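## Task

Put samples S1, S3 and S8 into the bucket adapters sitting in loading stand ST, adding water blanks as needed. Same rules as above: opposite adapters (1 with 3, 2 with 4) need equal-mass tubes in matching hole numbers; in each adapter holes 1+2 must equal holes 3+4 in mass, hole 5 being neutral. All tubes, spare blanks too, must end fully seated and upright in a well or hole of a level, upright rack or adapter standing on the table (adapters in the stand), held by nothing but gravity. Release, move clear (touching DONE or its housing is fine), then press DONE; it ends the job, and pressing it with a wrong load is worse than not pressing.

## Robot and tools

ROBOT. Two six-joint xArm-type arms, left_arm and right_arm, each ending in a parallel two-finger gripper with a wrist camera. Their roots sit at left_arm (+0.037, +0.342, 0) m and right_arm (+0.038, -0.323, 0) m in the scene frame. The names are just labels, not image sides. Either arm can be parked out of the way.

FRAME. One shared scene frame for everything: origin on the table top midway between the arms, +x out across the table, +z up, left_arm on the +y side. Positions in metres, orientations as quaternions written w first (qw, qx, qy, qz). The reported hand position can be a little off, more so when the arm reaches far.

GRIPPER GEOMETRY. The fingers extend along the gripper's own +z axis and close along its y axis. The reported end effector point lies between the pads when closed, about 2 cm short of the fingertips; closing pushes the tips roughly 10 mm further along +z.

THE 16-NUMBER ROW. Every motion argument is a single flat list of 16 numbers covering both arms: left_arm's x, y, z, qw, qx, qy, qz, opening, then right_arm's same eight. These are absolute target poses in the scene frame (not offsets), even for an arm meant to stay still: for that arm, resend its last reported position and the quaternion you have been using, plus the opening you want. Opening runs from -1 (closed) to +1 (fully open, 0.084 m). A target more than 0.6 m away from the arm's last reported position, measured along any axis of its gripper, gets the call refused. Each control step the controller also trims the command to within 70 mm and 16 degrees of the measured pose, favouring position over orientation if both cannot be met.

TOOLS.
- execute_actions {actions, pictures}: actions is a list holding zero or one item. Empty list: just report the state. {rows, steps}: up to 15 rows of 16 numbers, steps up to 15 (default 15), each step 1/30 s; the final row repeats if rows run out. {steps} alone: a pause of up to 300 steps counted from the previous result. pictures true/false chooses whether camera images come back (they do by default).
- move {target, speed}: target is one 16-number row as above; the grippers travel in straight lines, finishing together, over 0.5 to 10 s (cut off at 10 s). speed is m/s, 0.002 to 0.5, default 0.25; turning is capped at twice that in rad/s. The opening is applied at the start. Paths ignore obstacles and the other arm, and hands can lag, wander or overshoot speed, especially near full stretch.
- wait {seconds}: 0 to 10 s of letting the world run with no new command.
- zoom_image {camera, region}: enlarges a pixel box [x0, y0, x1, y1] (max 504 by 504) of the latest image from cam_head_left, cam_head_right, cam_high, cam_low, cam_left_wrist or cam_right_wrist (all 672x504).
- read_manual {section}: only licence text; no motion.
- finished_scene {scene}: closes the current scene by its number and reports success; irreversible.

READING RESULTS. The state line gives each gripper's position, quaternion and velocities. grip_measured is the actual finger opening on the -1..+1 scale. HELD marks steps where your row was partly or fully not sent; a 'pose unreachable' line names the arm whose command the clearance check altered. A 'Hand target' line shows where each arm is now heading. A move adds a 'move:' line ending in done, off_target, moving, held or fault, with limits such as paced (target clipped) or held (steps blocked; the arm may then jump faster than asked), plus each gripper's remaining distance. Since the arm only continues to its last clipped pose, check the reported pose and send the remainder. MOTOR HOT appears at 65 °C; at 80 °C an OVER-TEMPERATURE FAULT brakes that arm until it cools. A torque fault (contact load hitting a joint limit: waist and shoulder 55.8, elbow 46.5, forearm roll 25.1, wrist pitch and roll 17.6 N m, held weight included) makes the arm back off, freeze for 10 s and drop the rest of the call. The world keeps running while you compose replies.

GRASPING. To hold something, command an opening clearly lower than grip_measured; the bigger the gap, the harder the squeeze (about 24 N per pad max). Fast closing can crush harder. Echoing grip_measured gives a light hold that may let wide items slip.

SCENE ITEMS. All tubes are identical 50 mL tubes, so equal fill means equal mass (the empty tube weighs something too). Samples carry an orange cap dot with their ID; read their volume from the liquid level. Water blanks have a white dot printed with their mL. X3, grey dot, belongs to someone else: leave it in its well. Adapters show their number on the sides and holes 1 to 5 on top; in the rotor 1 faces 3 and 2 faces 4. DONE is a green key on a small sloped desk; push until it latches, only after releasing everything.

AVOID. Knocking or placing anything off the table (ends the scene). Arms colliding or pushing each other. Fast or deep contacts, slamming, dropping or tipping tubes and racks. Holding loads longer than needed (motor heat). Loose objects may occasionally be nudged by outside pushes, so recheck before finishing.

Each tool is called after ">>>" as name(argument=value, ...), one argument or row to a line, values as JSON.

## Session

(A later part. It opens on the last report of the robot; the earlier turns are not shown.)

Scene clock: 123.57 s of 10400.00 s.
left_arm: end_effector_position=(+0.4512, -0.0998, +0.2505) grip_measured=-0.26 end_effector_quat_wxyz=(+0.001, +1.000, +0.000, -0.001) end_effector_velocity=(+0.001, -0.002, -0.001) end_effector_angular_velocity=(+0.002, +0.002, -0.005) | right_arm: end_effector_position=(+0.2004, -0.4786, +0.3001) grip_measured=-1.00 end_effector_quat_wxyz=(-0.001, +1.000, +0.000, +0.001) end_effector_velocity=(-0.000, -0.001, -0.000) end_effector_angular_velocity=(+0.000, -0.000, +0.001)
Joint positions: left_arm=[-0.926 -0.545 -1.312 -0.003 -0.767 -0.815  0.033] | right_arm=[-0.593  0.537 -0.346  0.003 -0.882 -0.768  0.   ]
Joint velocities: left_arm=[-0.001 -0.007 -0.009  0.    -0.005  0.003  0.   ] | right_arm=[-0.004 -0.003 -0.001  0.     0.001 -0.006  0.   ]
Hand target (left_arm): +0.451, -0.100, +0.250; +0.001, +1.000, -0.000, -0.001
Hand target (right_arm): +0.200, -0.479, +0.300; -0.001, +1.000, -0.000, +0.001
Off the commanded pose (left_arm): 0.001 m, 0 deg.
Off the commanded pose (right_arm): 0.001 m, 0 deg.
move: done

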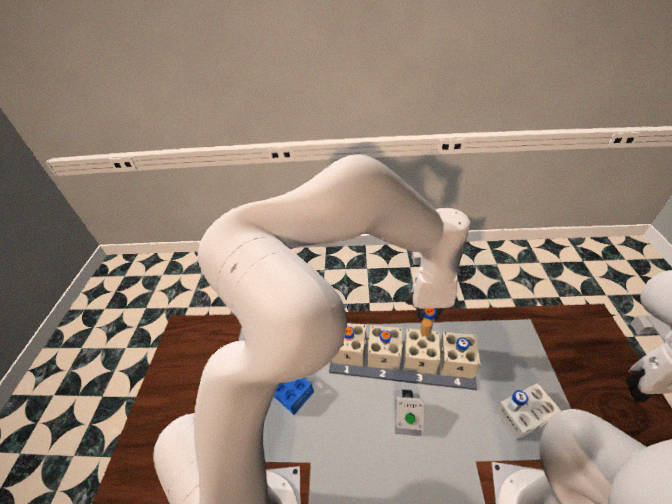

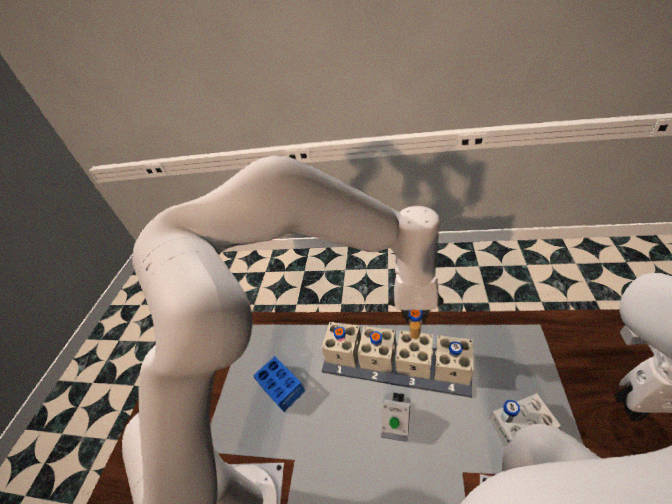

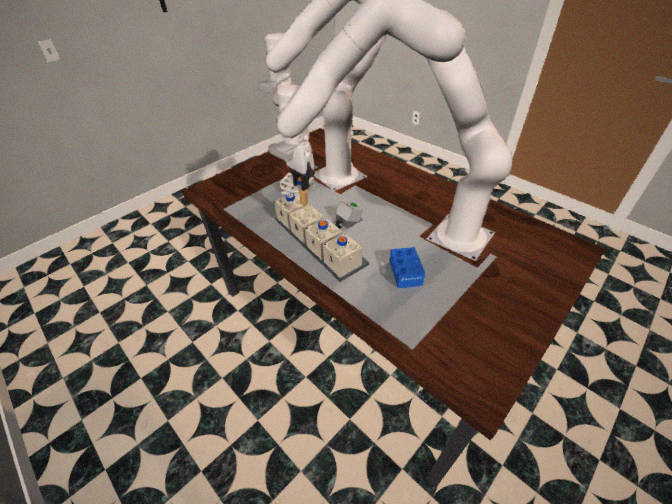

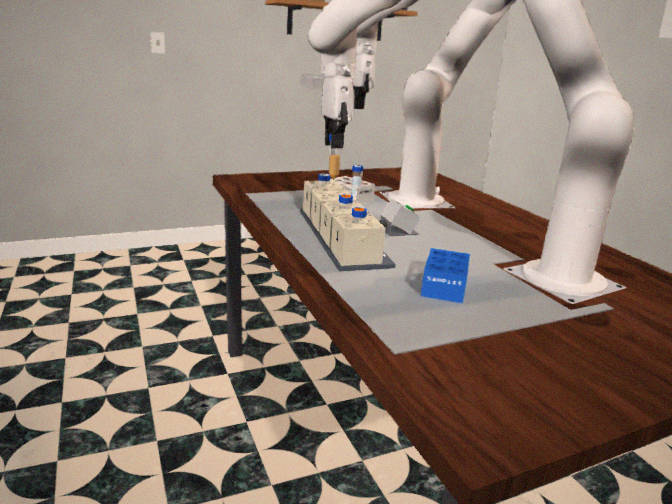

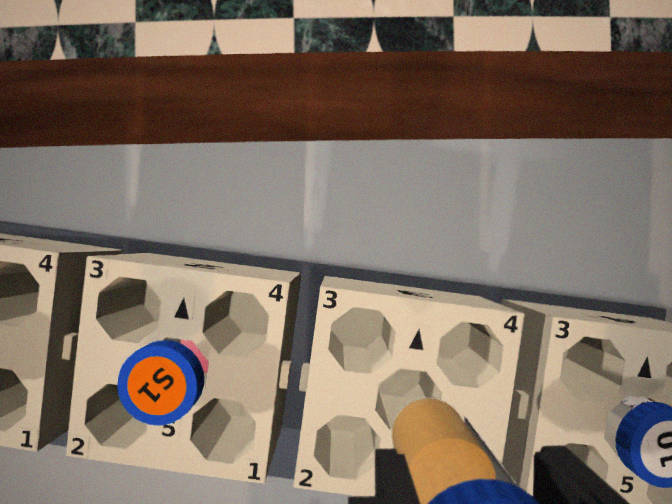

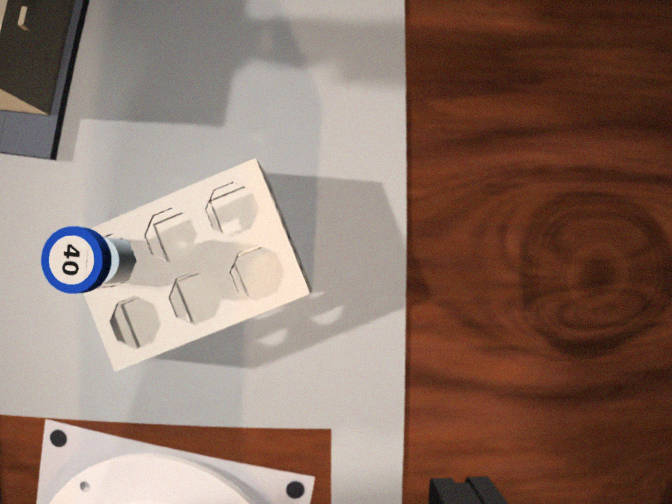

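>>> move(
  target=[0.4505,-0.1005,0.129,0,1,0,0,-0.6,0.2,-0.48,0.3,0,1,0,0,-1],
  speed=0.08,
)

>>> execute_actions(
  actions=[
    {"rows":[[0.4505,-0.1005,0.129,0,1,0,0,0.3,0.2,-0.48,0.3,0,1,0,0,-1]],"steps":10},
  ],
  pictures=false,
)

>>> execute_actions(
  actions=[
    {"rows":[[0.4505,-0.1005,0.195,0,1,0,0,0.3,0.2,-0.48,0.3,0,1,0,0,-1]],"steps":12},
  ],
  pictures=false,
)

>>> move(
  target=[0.35,0.3,0.3,0,1,0,0,0.3,0.27,-0.3,0.3,0,1,0,0,-1],
  speed=0.35,
)

>>> move(
  target=[0.35,0.3,0.3,0,1,0,0,0.3,0.22,-0.1,0.25,0,1,0,0,-1],
  speed=0.3,
)

>>> move(
  target=[0.35,0.3,0.3,0,1,0,0,0.3,0.205,-0.041,0.13,0,0.976,0,0.216,-1],
  speed=0.2,
)

>>> zoom_image(
  camera="cam_low",
  region=[290,130,490,310],
)

Scene clock: 136.60 s of 10400.00 s.
left_arm: end_effector_position=(+0.4507, -0.1005, +0.1293) grip_measured=-0.26 end_effector_quat_wxyz=(-0.000, +1.000, +0.000, +0.000) end_effector_velocity=(+0.000, -0.000, -0.003) end_effector_angular_velocity=(+0.001, -0.000, -0.002) | right_arm: end_effector_position=(+0.2000, -0.4800, +0.3000) grip_measured=-1.00 end_effector_quat_wxyz=(-0.000, +1.000, -0.000, +0.000) end_effector_velocity=(+0.000, -0.000, +0.000) end_effector_angular_velocity=(-0.001, -0.001, -0.001)
Joint positions: left_arm=[-0.928 -0.714 -1.264  0.001 -0.55  -0.821  0.033] | right_arm=[-0.596  0.534 -0.348  0.    -0.881 -0.769  0.   ]
Joint velocities: left_arm=[-0.    -0.005 -0.001  0.002  0.004  0.    -0.   ] | right_arm=[-0.     0.001 -0.    -0.001  0.     0.001  0.   ]
Hand target (left_arm): +0.451, -0.101, +0.129; -0.000, +1.000, +0.000, +0.000
Hand target (right_arm): +0.200, -0.480, +0.300; -0.000, +1.000, -0.000, +0.000
Off the commanded pose (left_arm): 0.000 m, 0 deg.
Off the commanded pose (right_arm): 0.000 m, 0 deg.
After step 90, 8.07 s passed at rest.
move: done

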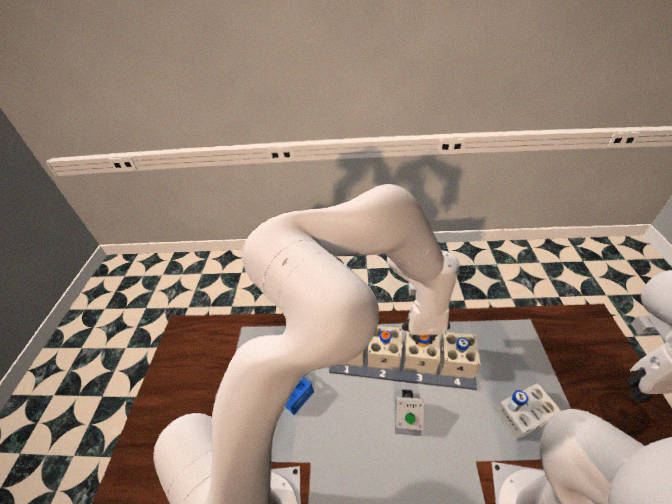

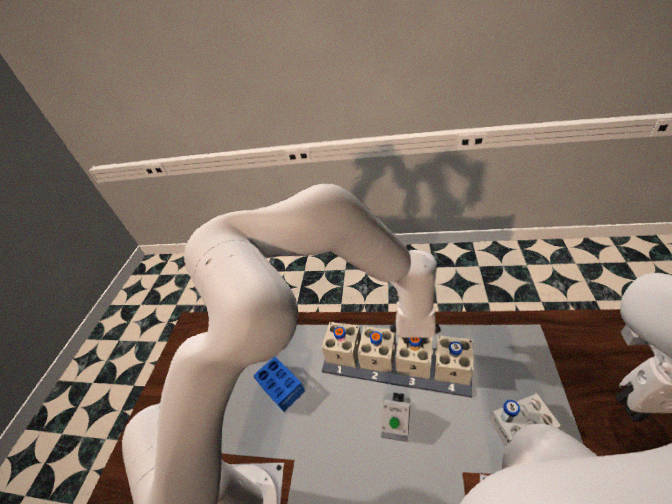

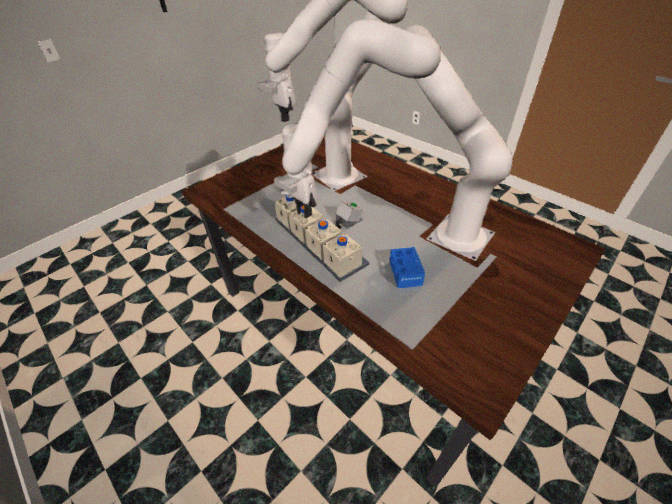

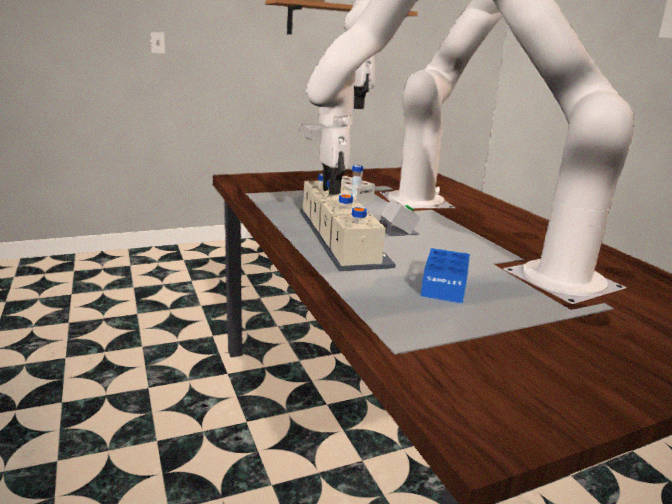

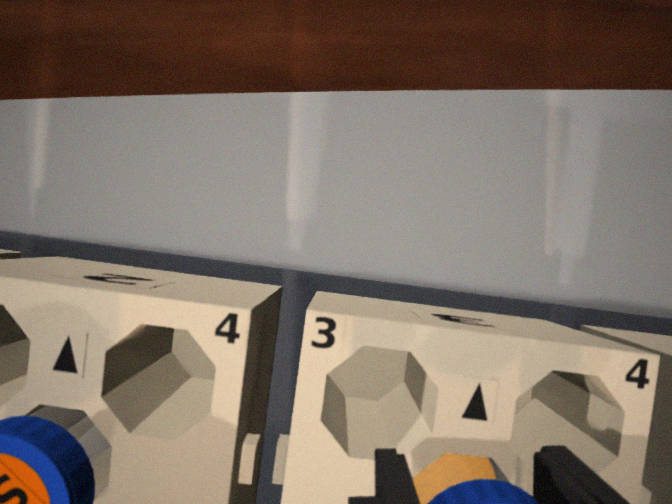

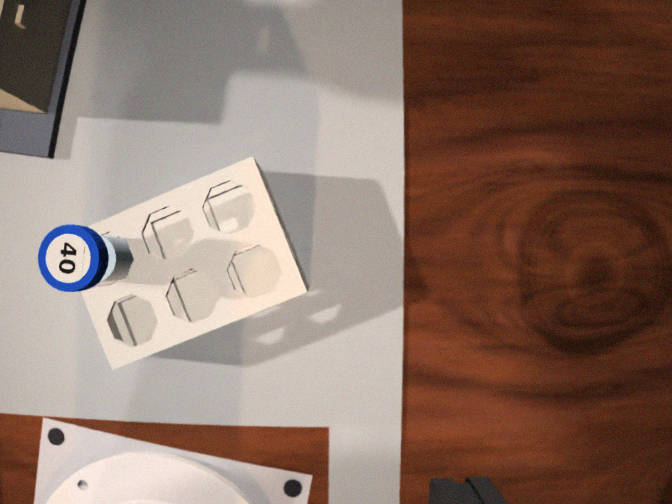

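Scene clock: 136.93 s of 10400.00 s.
left_arm: end_effector_position=(+0.4506, -0.1006, +0.1291) grip_measured=+0.28 end_effector_quat_wxyz=(+0.000, +1.000, +0.000, +0.000) end_effector_velocity=(-0.000, -0.000, -0.000) end_effector_angular_velocity=(+0.000, +0.001, -0.000) | right_arm: end_effector_position=(+0.2000, -0.4800, +0.3000) grip_measured=-1.00 end_effector_quat_wxyz=(-0.000, +1.000, -0.000, +0.000) end_effector_velocity=(-0.000, +0.000, -0.000) end_effector_angular_velocity=(+0.001, +0.002, +0.000)
Joint positions: left_arm=[-0.928 -0.715 -1.264  0.    -0.549 -0.82   0.056] | right_arm=[-0.596  0.534 -0.348  0.    -0.881 -0.769  0.   ]
Joint velocities: left_arm=[-0.    -0.001 -0.    -0.    -0.001  0.     0.006] | right_arm=[-0.    -0.001  0.001 -0.    -0.    -0.     0.   ]
Hand target (left_arm): +0.451, -0.101, +0.129; -0.000, +1.000, +0.000, +0.000
Hand target (right_arm): +0.200, -0.480, +0.300; +0.000, +1.000, -0.000, -0.000
Off the commanded pose (left_arm): 0.000 m, 0 deg.
Off the commanded pose (right_arm): 0.000 m, 0 deg.
Steps of this call (steps 1 to 10: all 10 steps of this action). Readings (end_effector_position):
1: left_arm (+0.4507, -0.1005, +0.1293) | right_arm (+0.2000, -0.4800, +0.3000)
2: left_arm (+0.4507, -0.1006, +0.1292) | right_arm (+0.2000, -0.4800, +0.3000)
4: left_arm (+0.4507, -0.1007, +0.1292) | right_arm (+0.2000, -0.4800, +0.3000)
8: left_arm (+0.4506, -0.1006, +0.1291) | right_arm (+0.2000, -0.4800, +0.3000)
10: the state above

Scene clock: 137.33 s of 10400.00 s.
left_arm: end_effector_position=(+0.4507, -0.1008, +0.1913) grip_measured=+0.29 end_effector_quat_wxyz=(+0.000, +1.000, -0.000, +0.000) end_effector_velocity=(-0.006, +0.006, +0.030) end_effector_angular_velocity=(+0.016, +0.016, +0.001) | right_arm: end_effector_position=(+0.2000, -0.4800, +0.3000) grip_measured=-1.00 end_effector_quat_wxyz=(+0.000, +1.000, +0.000, +0.000) end_effector_velocity=(-0.000, +0.000, -0.000) end_effector_angular_velocity=(+0.001, +0.001, -0.000)
Joint positions: left_arm=[-0.928 -0.621 -1.279 -0.    -0.657 -0.82   0.056] | right_arm=[-0.596  0.534 -0.348  0.    -0.881 -0.769  0.   ]
Joint velocities: left_arm=[-0.     0.047 -0.002 -0.001 -0.073 -0.001  0.   ] | right_arm=[ 0.001 -0.001  0.     0.    -0.     0.001  0.   ]
Hand target (left_arm): +0.450, -0.100, +0.195; +0.000, +1.000, -0.000, -0.000
Hand target (right_arm): +0.200, -0.480, +0.300; +0.000, +1.000, -0.000, -0.000
Off the commanded pose (left_arm): 0.004 m, 0 deg.
Off the commanded pose (right_arm): 0.000 m, 0 deg.
Steps of this call (steps 1 to 12: all 12 steps of this action). Readings (end_effector_position):
1: left_arm (+0.4505, -0.1005, +0.1292) | right_arm (+0.2000, -0.4800, +0.3000)
2: left_arm (+0.4501, -0.1001, +0.1313) | right_arm (+0.2000, -0.4800, +0.3000)
4: left_arm (+0.4501, -0.1001, +0.1487) | right_arm (+0.2000, -0.4800, +0.3000)
8: left_arm (+0.4520, -0.1022, +0.1831) | right_arm (+0.2000, -0.4800, +0.3000)
12: the state above

Scene clock: 139.73 s of 10400.00 s.
left_arm: end_effector_position=(+0.3496, +0.2998, +0.2995) grip_measured=+0.29 end_effector_quat_wxyz=(-0.001, +1.000, -0.000, +0.001) end_effector_velocity=(+0.000, +0.002, +0.002) end_effector_angular_velocity=(-0.003, -0.001, -0.001) | right_arm: end_effector_position=(+0.2695, -0.3014, +0.3000) grip_measured=-1.00 end_effector_quat_wxyz=(+0.001, +1.000, -0.000, -0.001) end_effector_velocity=(+0.000, +0.000, +0.000) end_effector_angular_velocity=(-0.001, -0.001, -0.001)
Joint positions: left_arm=[-0.245  0.233 -0.542  0.002 -0.773 -0.138  0.056] | right_arm=[ 0.267  0.505 -0.363 -0.001 -0.871  0.095  0.   ]
Joint velocities: left_arm=[ 0.009  0.004 -0.001 -0.004 -0.003  0.012  0.   ] | right_arm=[ 0.001 -0.    -0.    -0.001  0.001  0.002  0.   ]
Hand target (left_arm): +0.350, +0.300, +0.300; -0.001, +1.000, -0.000, +0.001
Hand target (right_arm): +0.270, -0.301, +0.300; +0.001, +1.000, -0.000, -0.001
Off the commanded pose (left_arm): 0.001 m, 0 deg.
Off the commanded pose (right_arm): 0.001 m, 0 deg.
move: done; limits=paced

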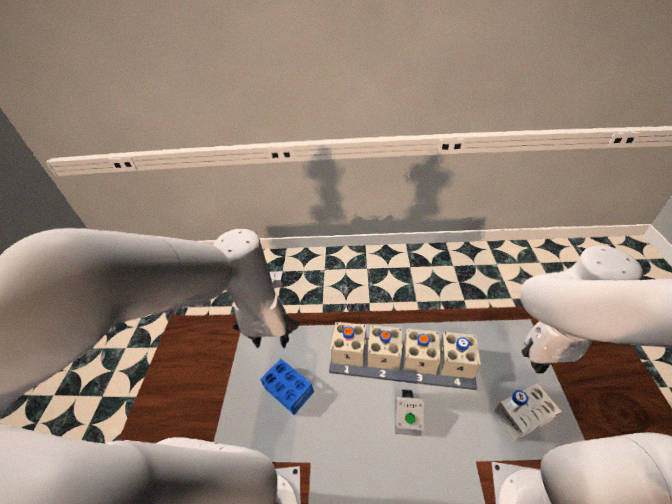

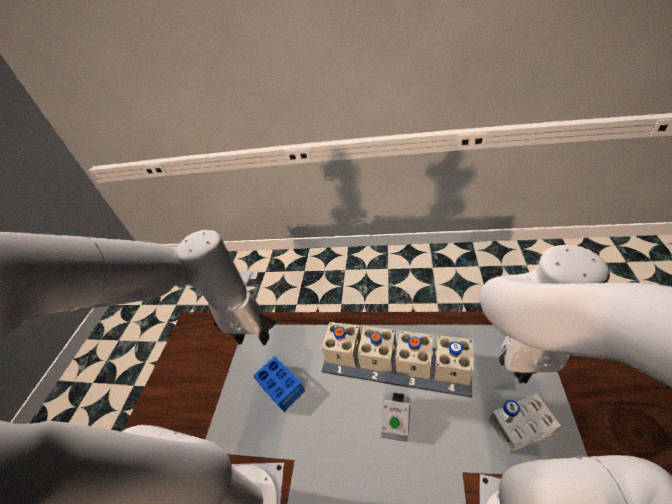

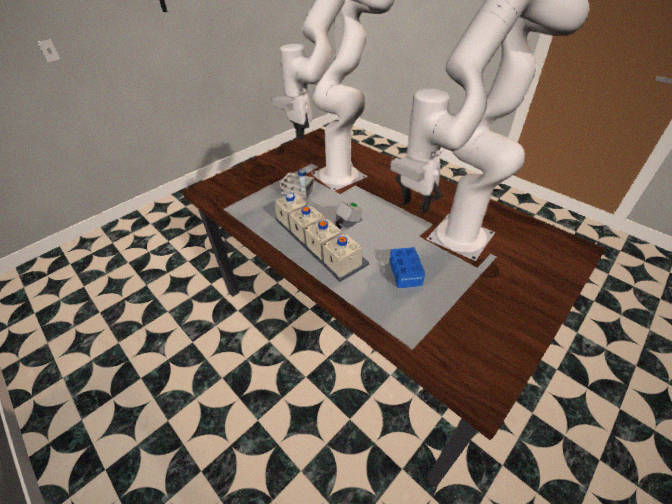

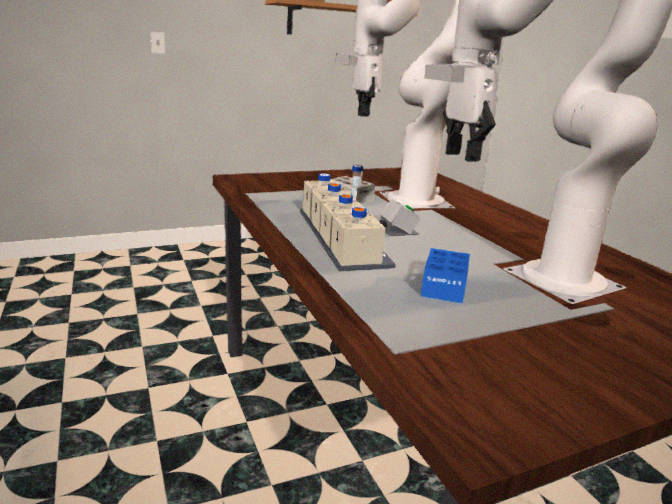

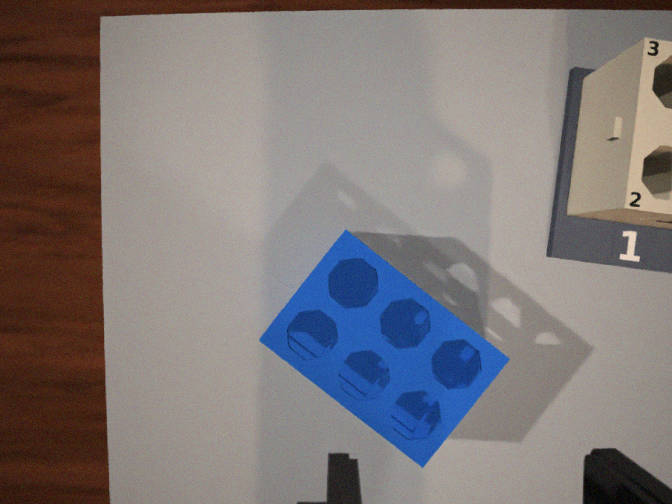

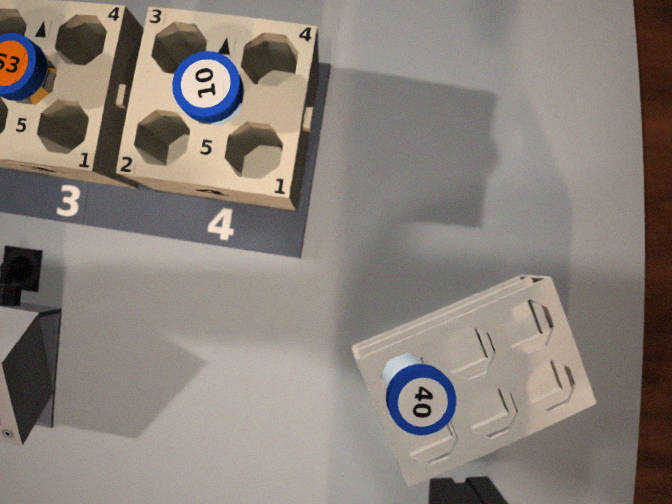

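Scene clock: 141.23 s of 10400.00 s.
left_arm: end_effector_position=(+0.3500, +0.3000, +0.3000) grip_measured=+0.29 end_effector_quat_wxyz=(-0.000, +1.000, +0.000, -0.000) end_effector_velocity=(+0.000, -0.000, +0.000) end_effector_angular_velocity=(-0.000, -0.001, +0.001) | right_arm: end_effector_position=(+0.2207, -0.1016, +0.2504) grip_measured=-1.00 end_effector_quat_wxyz=(+0.001, +1.000, -0.000, -0.000) end_effector_velocity=(+0.000, +0.001, -0.001) end_effector_angular_velocity=(-0.006, -0.001, -0.000)
Joint positions: left_arm=[-0.243  0.232 -0.544  0.    -0.776 -0.135  0.056] | right_arm=[ 1.055  0.231 -0.418 -0.002 -0.651  0.883  0.   ]
Joint velocities: left_arm=[ 0.    -0.    -0.001 -0.     0.    -0.001 -0.   ] | right_arm=[ 0.007 -0.008 -0.003 -0.008  0.002  0.013  0.   ]
Hand target (left_arm): +0.350, +0.300, +0.300; -0.000, +1.000, +0.000, -0.000
Hand target (right_arm): +0.221, -0.101, +0.250; +0.001, +1.000, -0.000, -0.000
Off the commanded pose (left_arm): 0.000 m, 0 deg.
Off the commanded pose (right_arm): 0.002 m, 0 deg.
move: done; limits=paced

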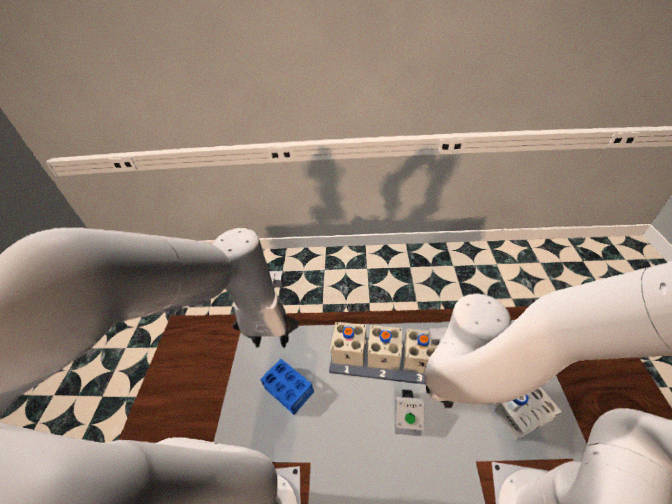

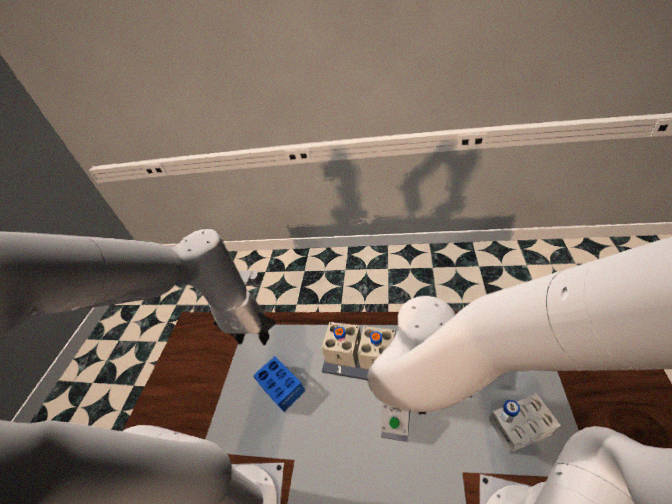

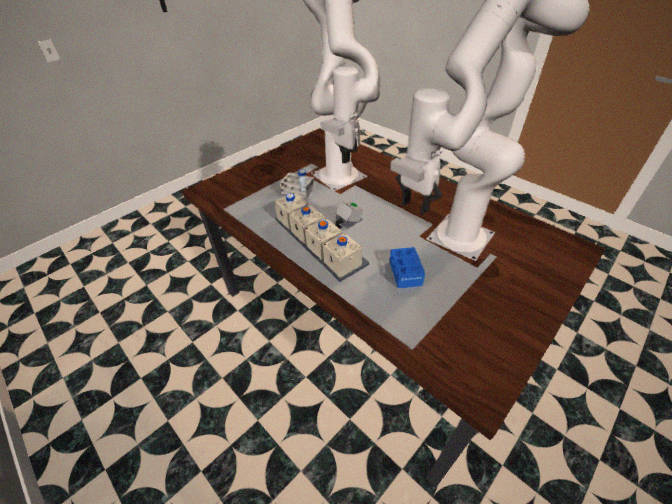

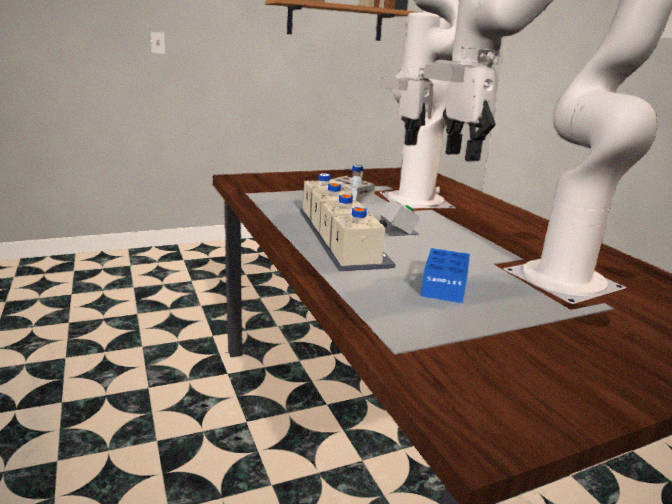

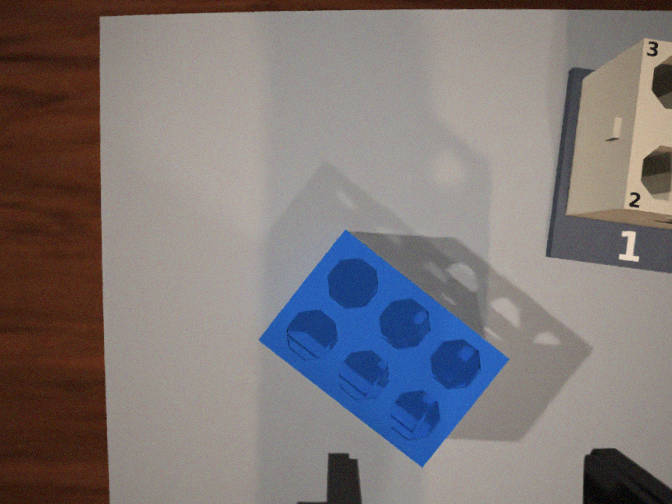

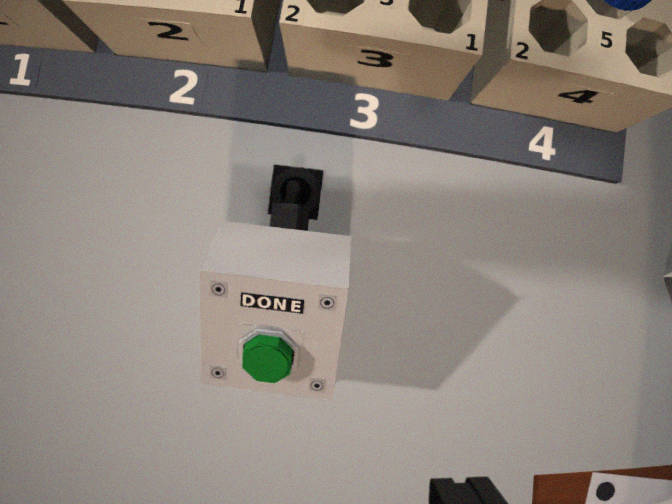

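Scene clock: 143.53 s of 10400.00 s.
left_arm: end_effector_position=(+0.3500, +0.3000, +0.3000) grip_measured=+0.29 end_effector_quat_wxyz=(+0.000, +1.000, +0.000, +0.000) end_effector_velocity=(-0.000, -0.000, -0.000) end_effector_angular_velocity=(+0.000, +0.000, +0.001) | right_arm: end_effector_position=(+0.2067, -0.0415, +0.1308) grip_measured=-1.00 end_effector_quat_wxyz=(+0.002, +0.976, -0.001, +0.217) end_effector_velocity=(+0.000, -0.001, -0.001) end_effector_angular_velocity=(+0.011, -0.015, +0.002)
Joint positions: left_arm=[-0.243  0.232 -0.544  0.    -0.776 -0.135  0.056] | right_arm=[ 1.518 -0.184 -0.35  -1.43  -0.432  2.739  0.   ]
Joint velocities: left_arm=[-0.     0.     0.     0.    -0.    -0.001  0.   ] | right_arm=[ 0.008  0.001  0.011 -0.051 -0.009  0.061  0.   ]
Hand target (left_arm): +0.350, +0.300, +0.300; -0.000, +1.000, +0.000, -0.000
Hand target (right_arm): +0.207, -0.042, +0.131; +0.001, +0.976, -0.000, +0.218
Off the commanded pose (left_arm): 0.000 m, 0 deg.
Off the commanded pose (right_arm): 0.002 m, 0 deg.
move: done

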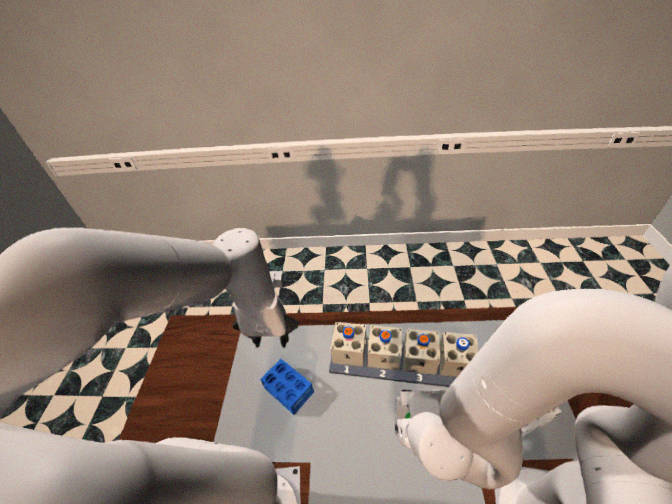

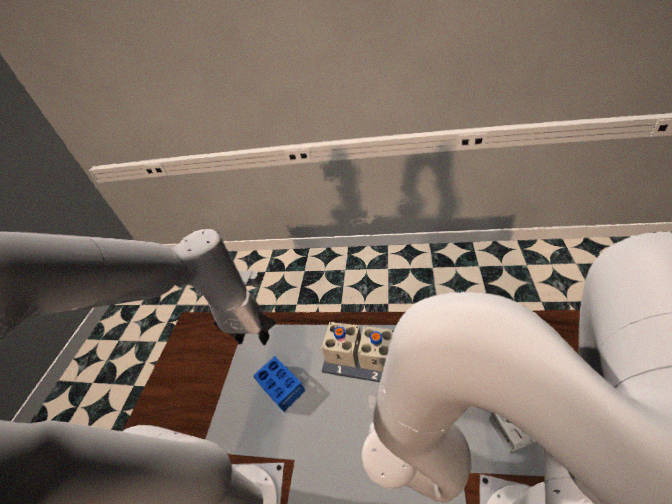

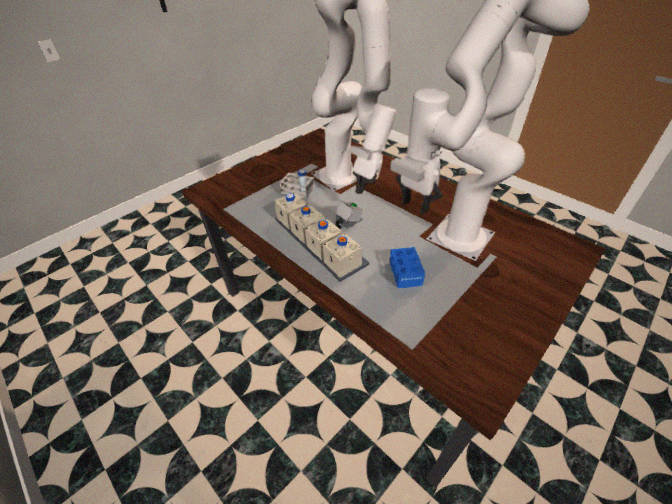

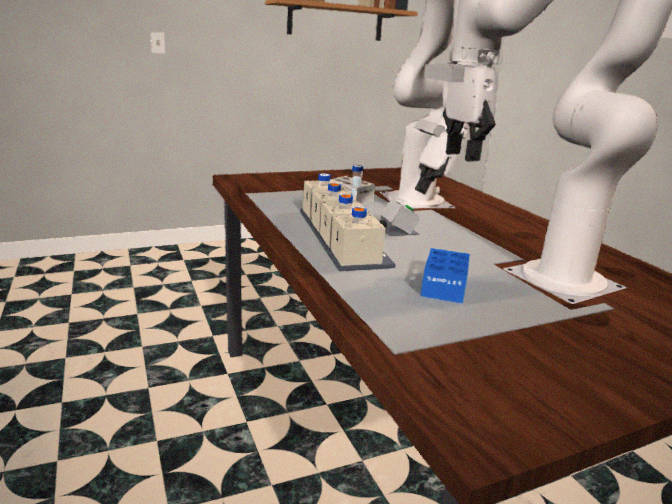

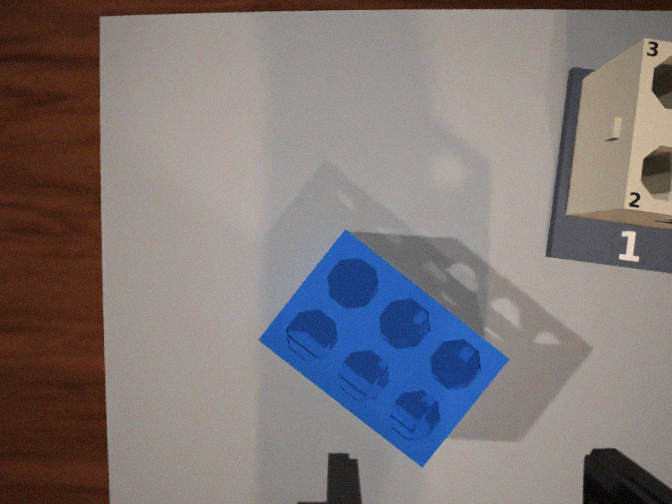

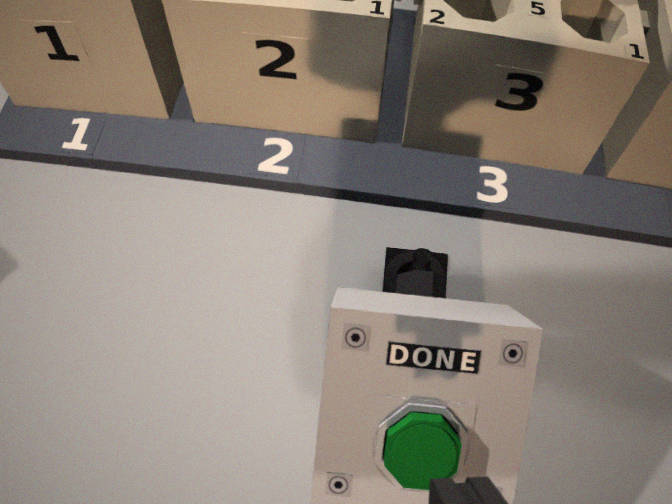

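Region (290, 130, 490, 310) of cam_low's 672x504 image, scaled by 2.520, with more detail than that image has; it fills the top 454 rows of this view, and the rest is white.

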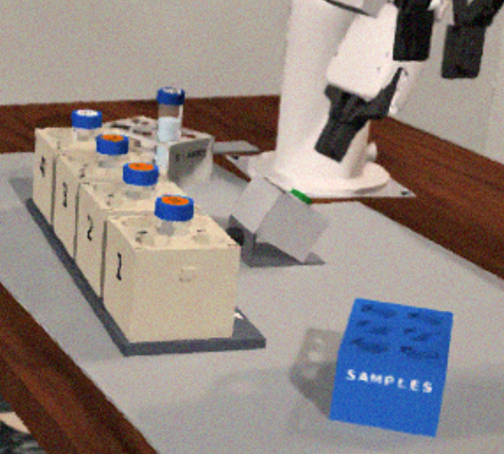

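>>> move(
  target=[0.35,0.3,0.3,0,1,0,0,0.3,0.227,-0.0415,0.083,0,0.976,0,0.216,-1],
  speed=0.035,
)

>>> move(
  target=[0.35,0.3,0.3,0,1,0,0,0.3,0.205,-0.041,0.13,0,0.976,0,0.216,-1],
)

Scene clock: 151.70 s of 10400.00 s.
left_arm: end_effector_position=(+0.3500, +0.3000, +0.3000) grip_measured=+0.29 end_effector_quat_wxyz=(+0.000, +1.000, -0.000, -0.000) end_effector_velocity=(+0.000, +0.000, +0.000) end_effector_angular_velocity=(+0.001, -0.001, -0.001) | right_arm: end_effector_position=(+0.2270, -0.0413, +0.0834) grip_measured=-1.00 end_effector_quat_wxyz=(+0.000, +0.976, +0.000, +0.216) end_effector_velocity=(+0.000, +0.000, +0.000) end_effector_angular_velocity=(+0.000, +0.000, +0.001)
Joint positions: left_arm=[-0.243  0.232 -0.544  0.    -0.776 -0.135  0.056] | right_arm=[ 1.448 -0.362 -0.377 -1.835 -0.432  3.107  0.   ]
Joint velocities: left_arm=[-0.    -0.    -0.001  0.002  0.    -0.001  0.   ] | right_arm=[-0.001  0.    -0.    -0.     0.001 -0.001  0.   ]
After step 90, 3.57 s passed at rest.
move: unfinished (the scene ended)
The task's run has ended: the event that ends the task has happened.

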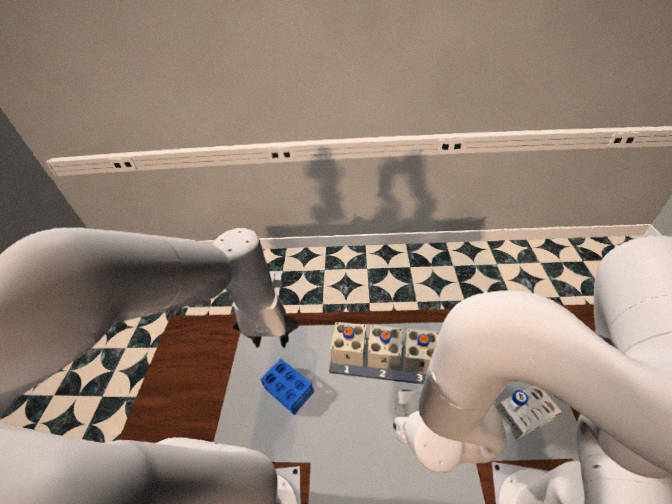

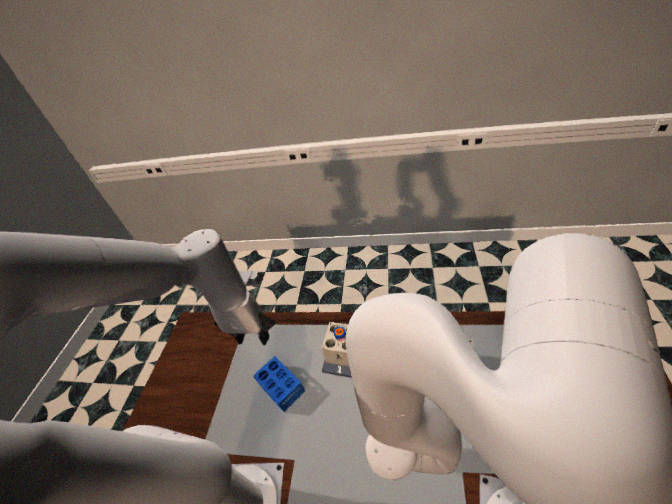

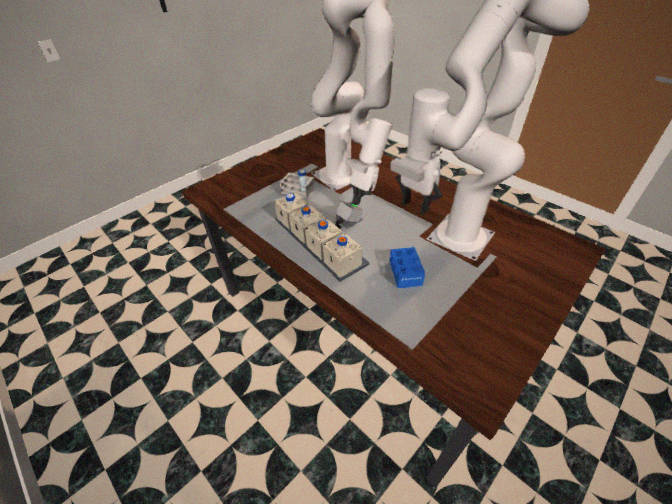

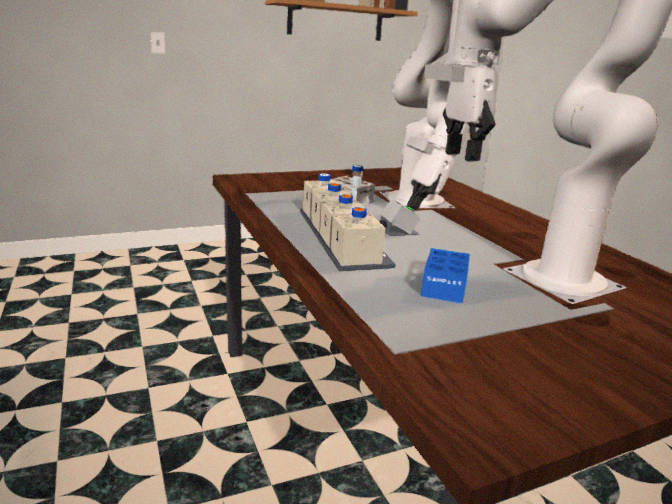

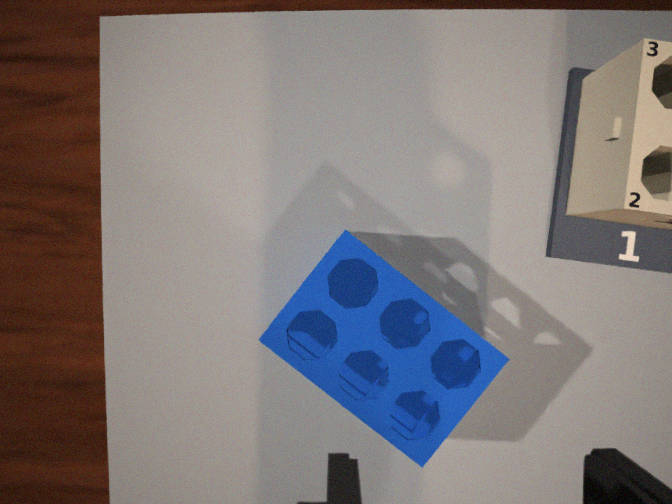

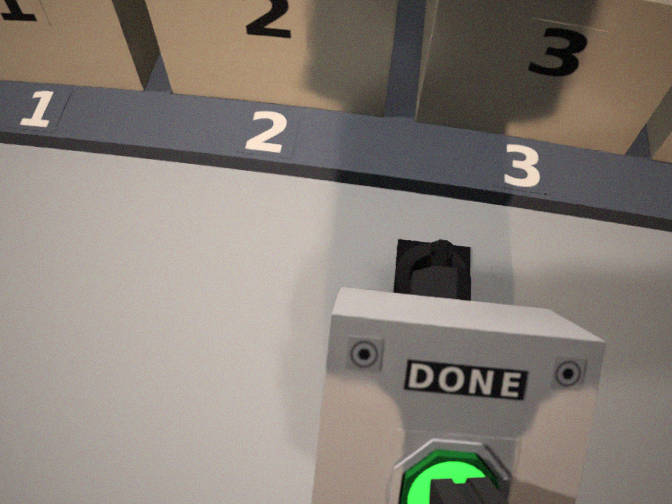

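The task's run has ended: the event that ends the task has happened. Episode already finished.

>>> finished_scene(
  scene=2,
)

The scene is finished: the task was done.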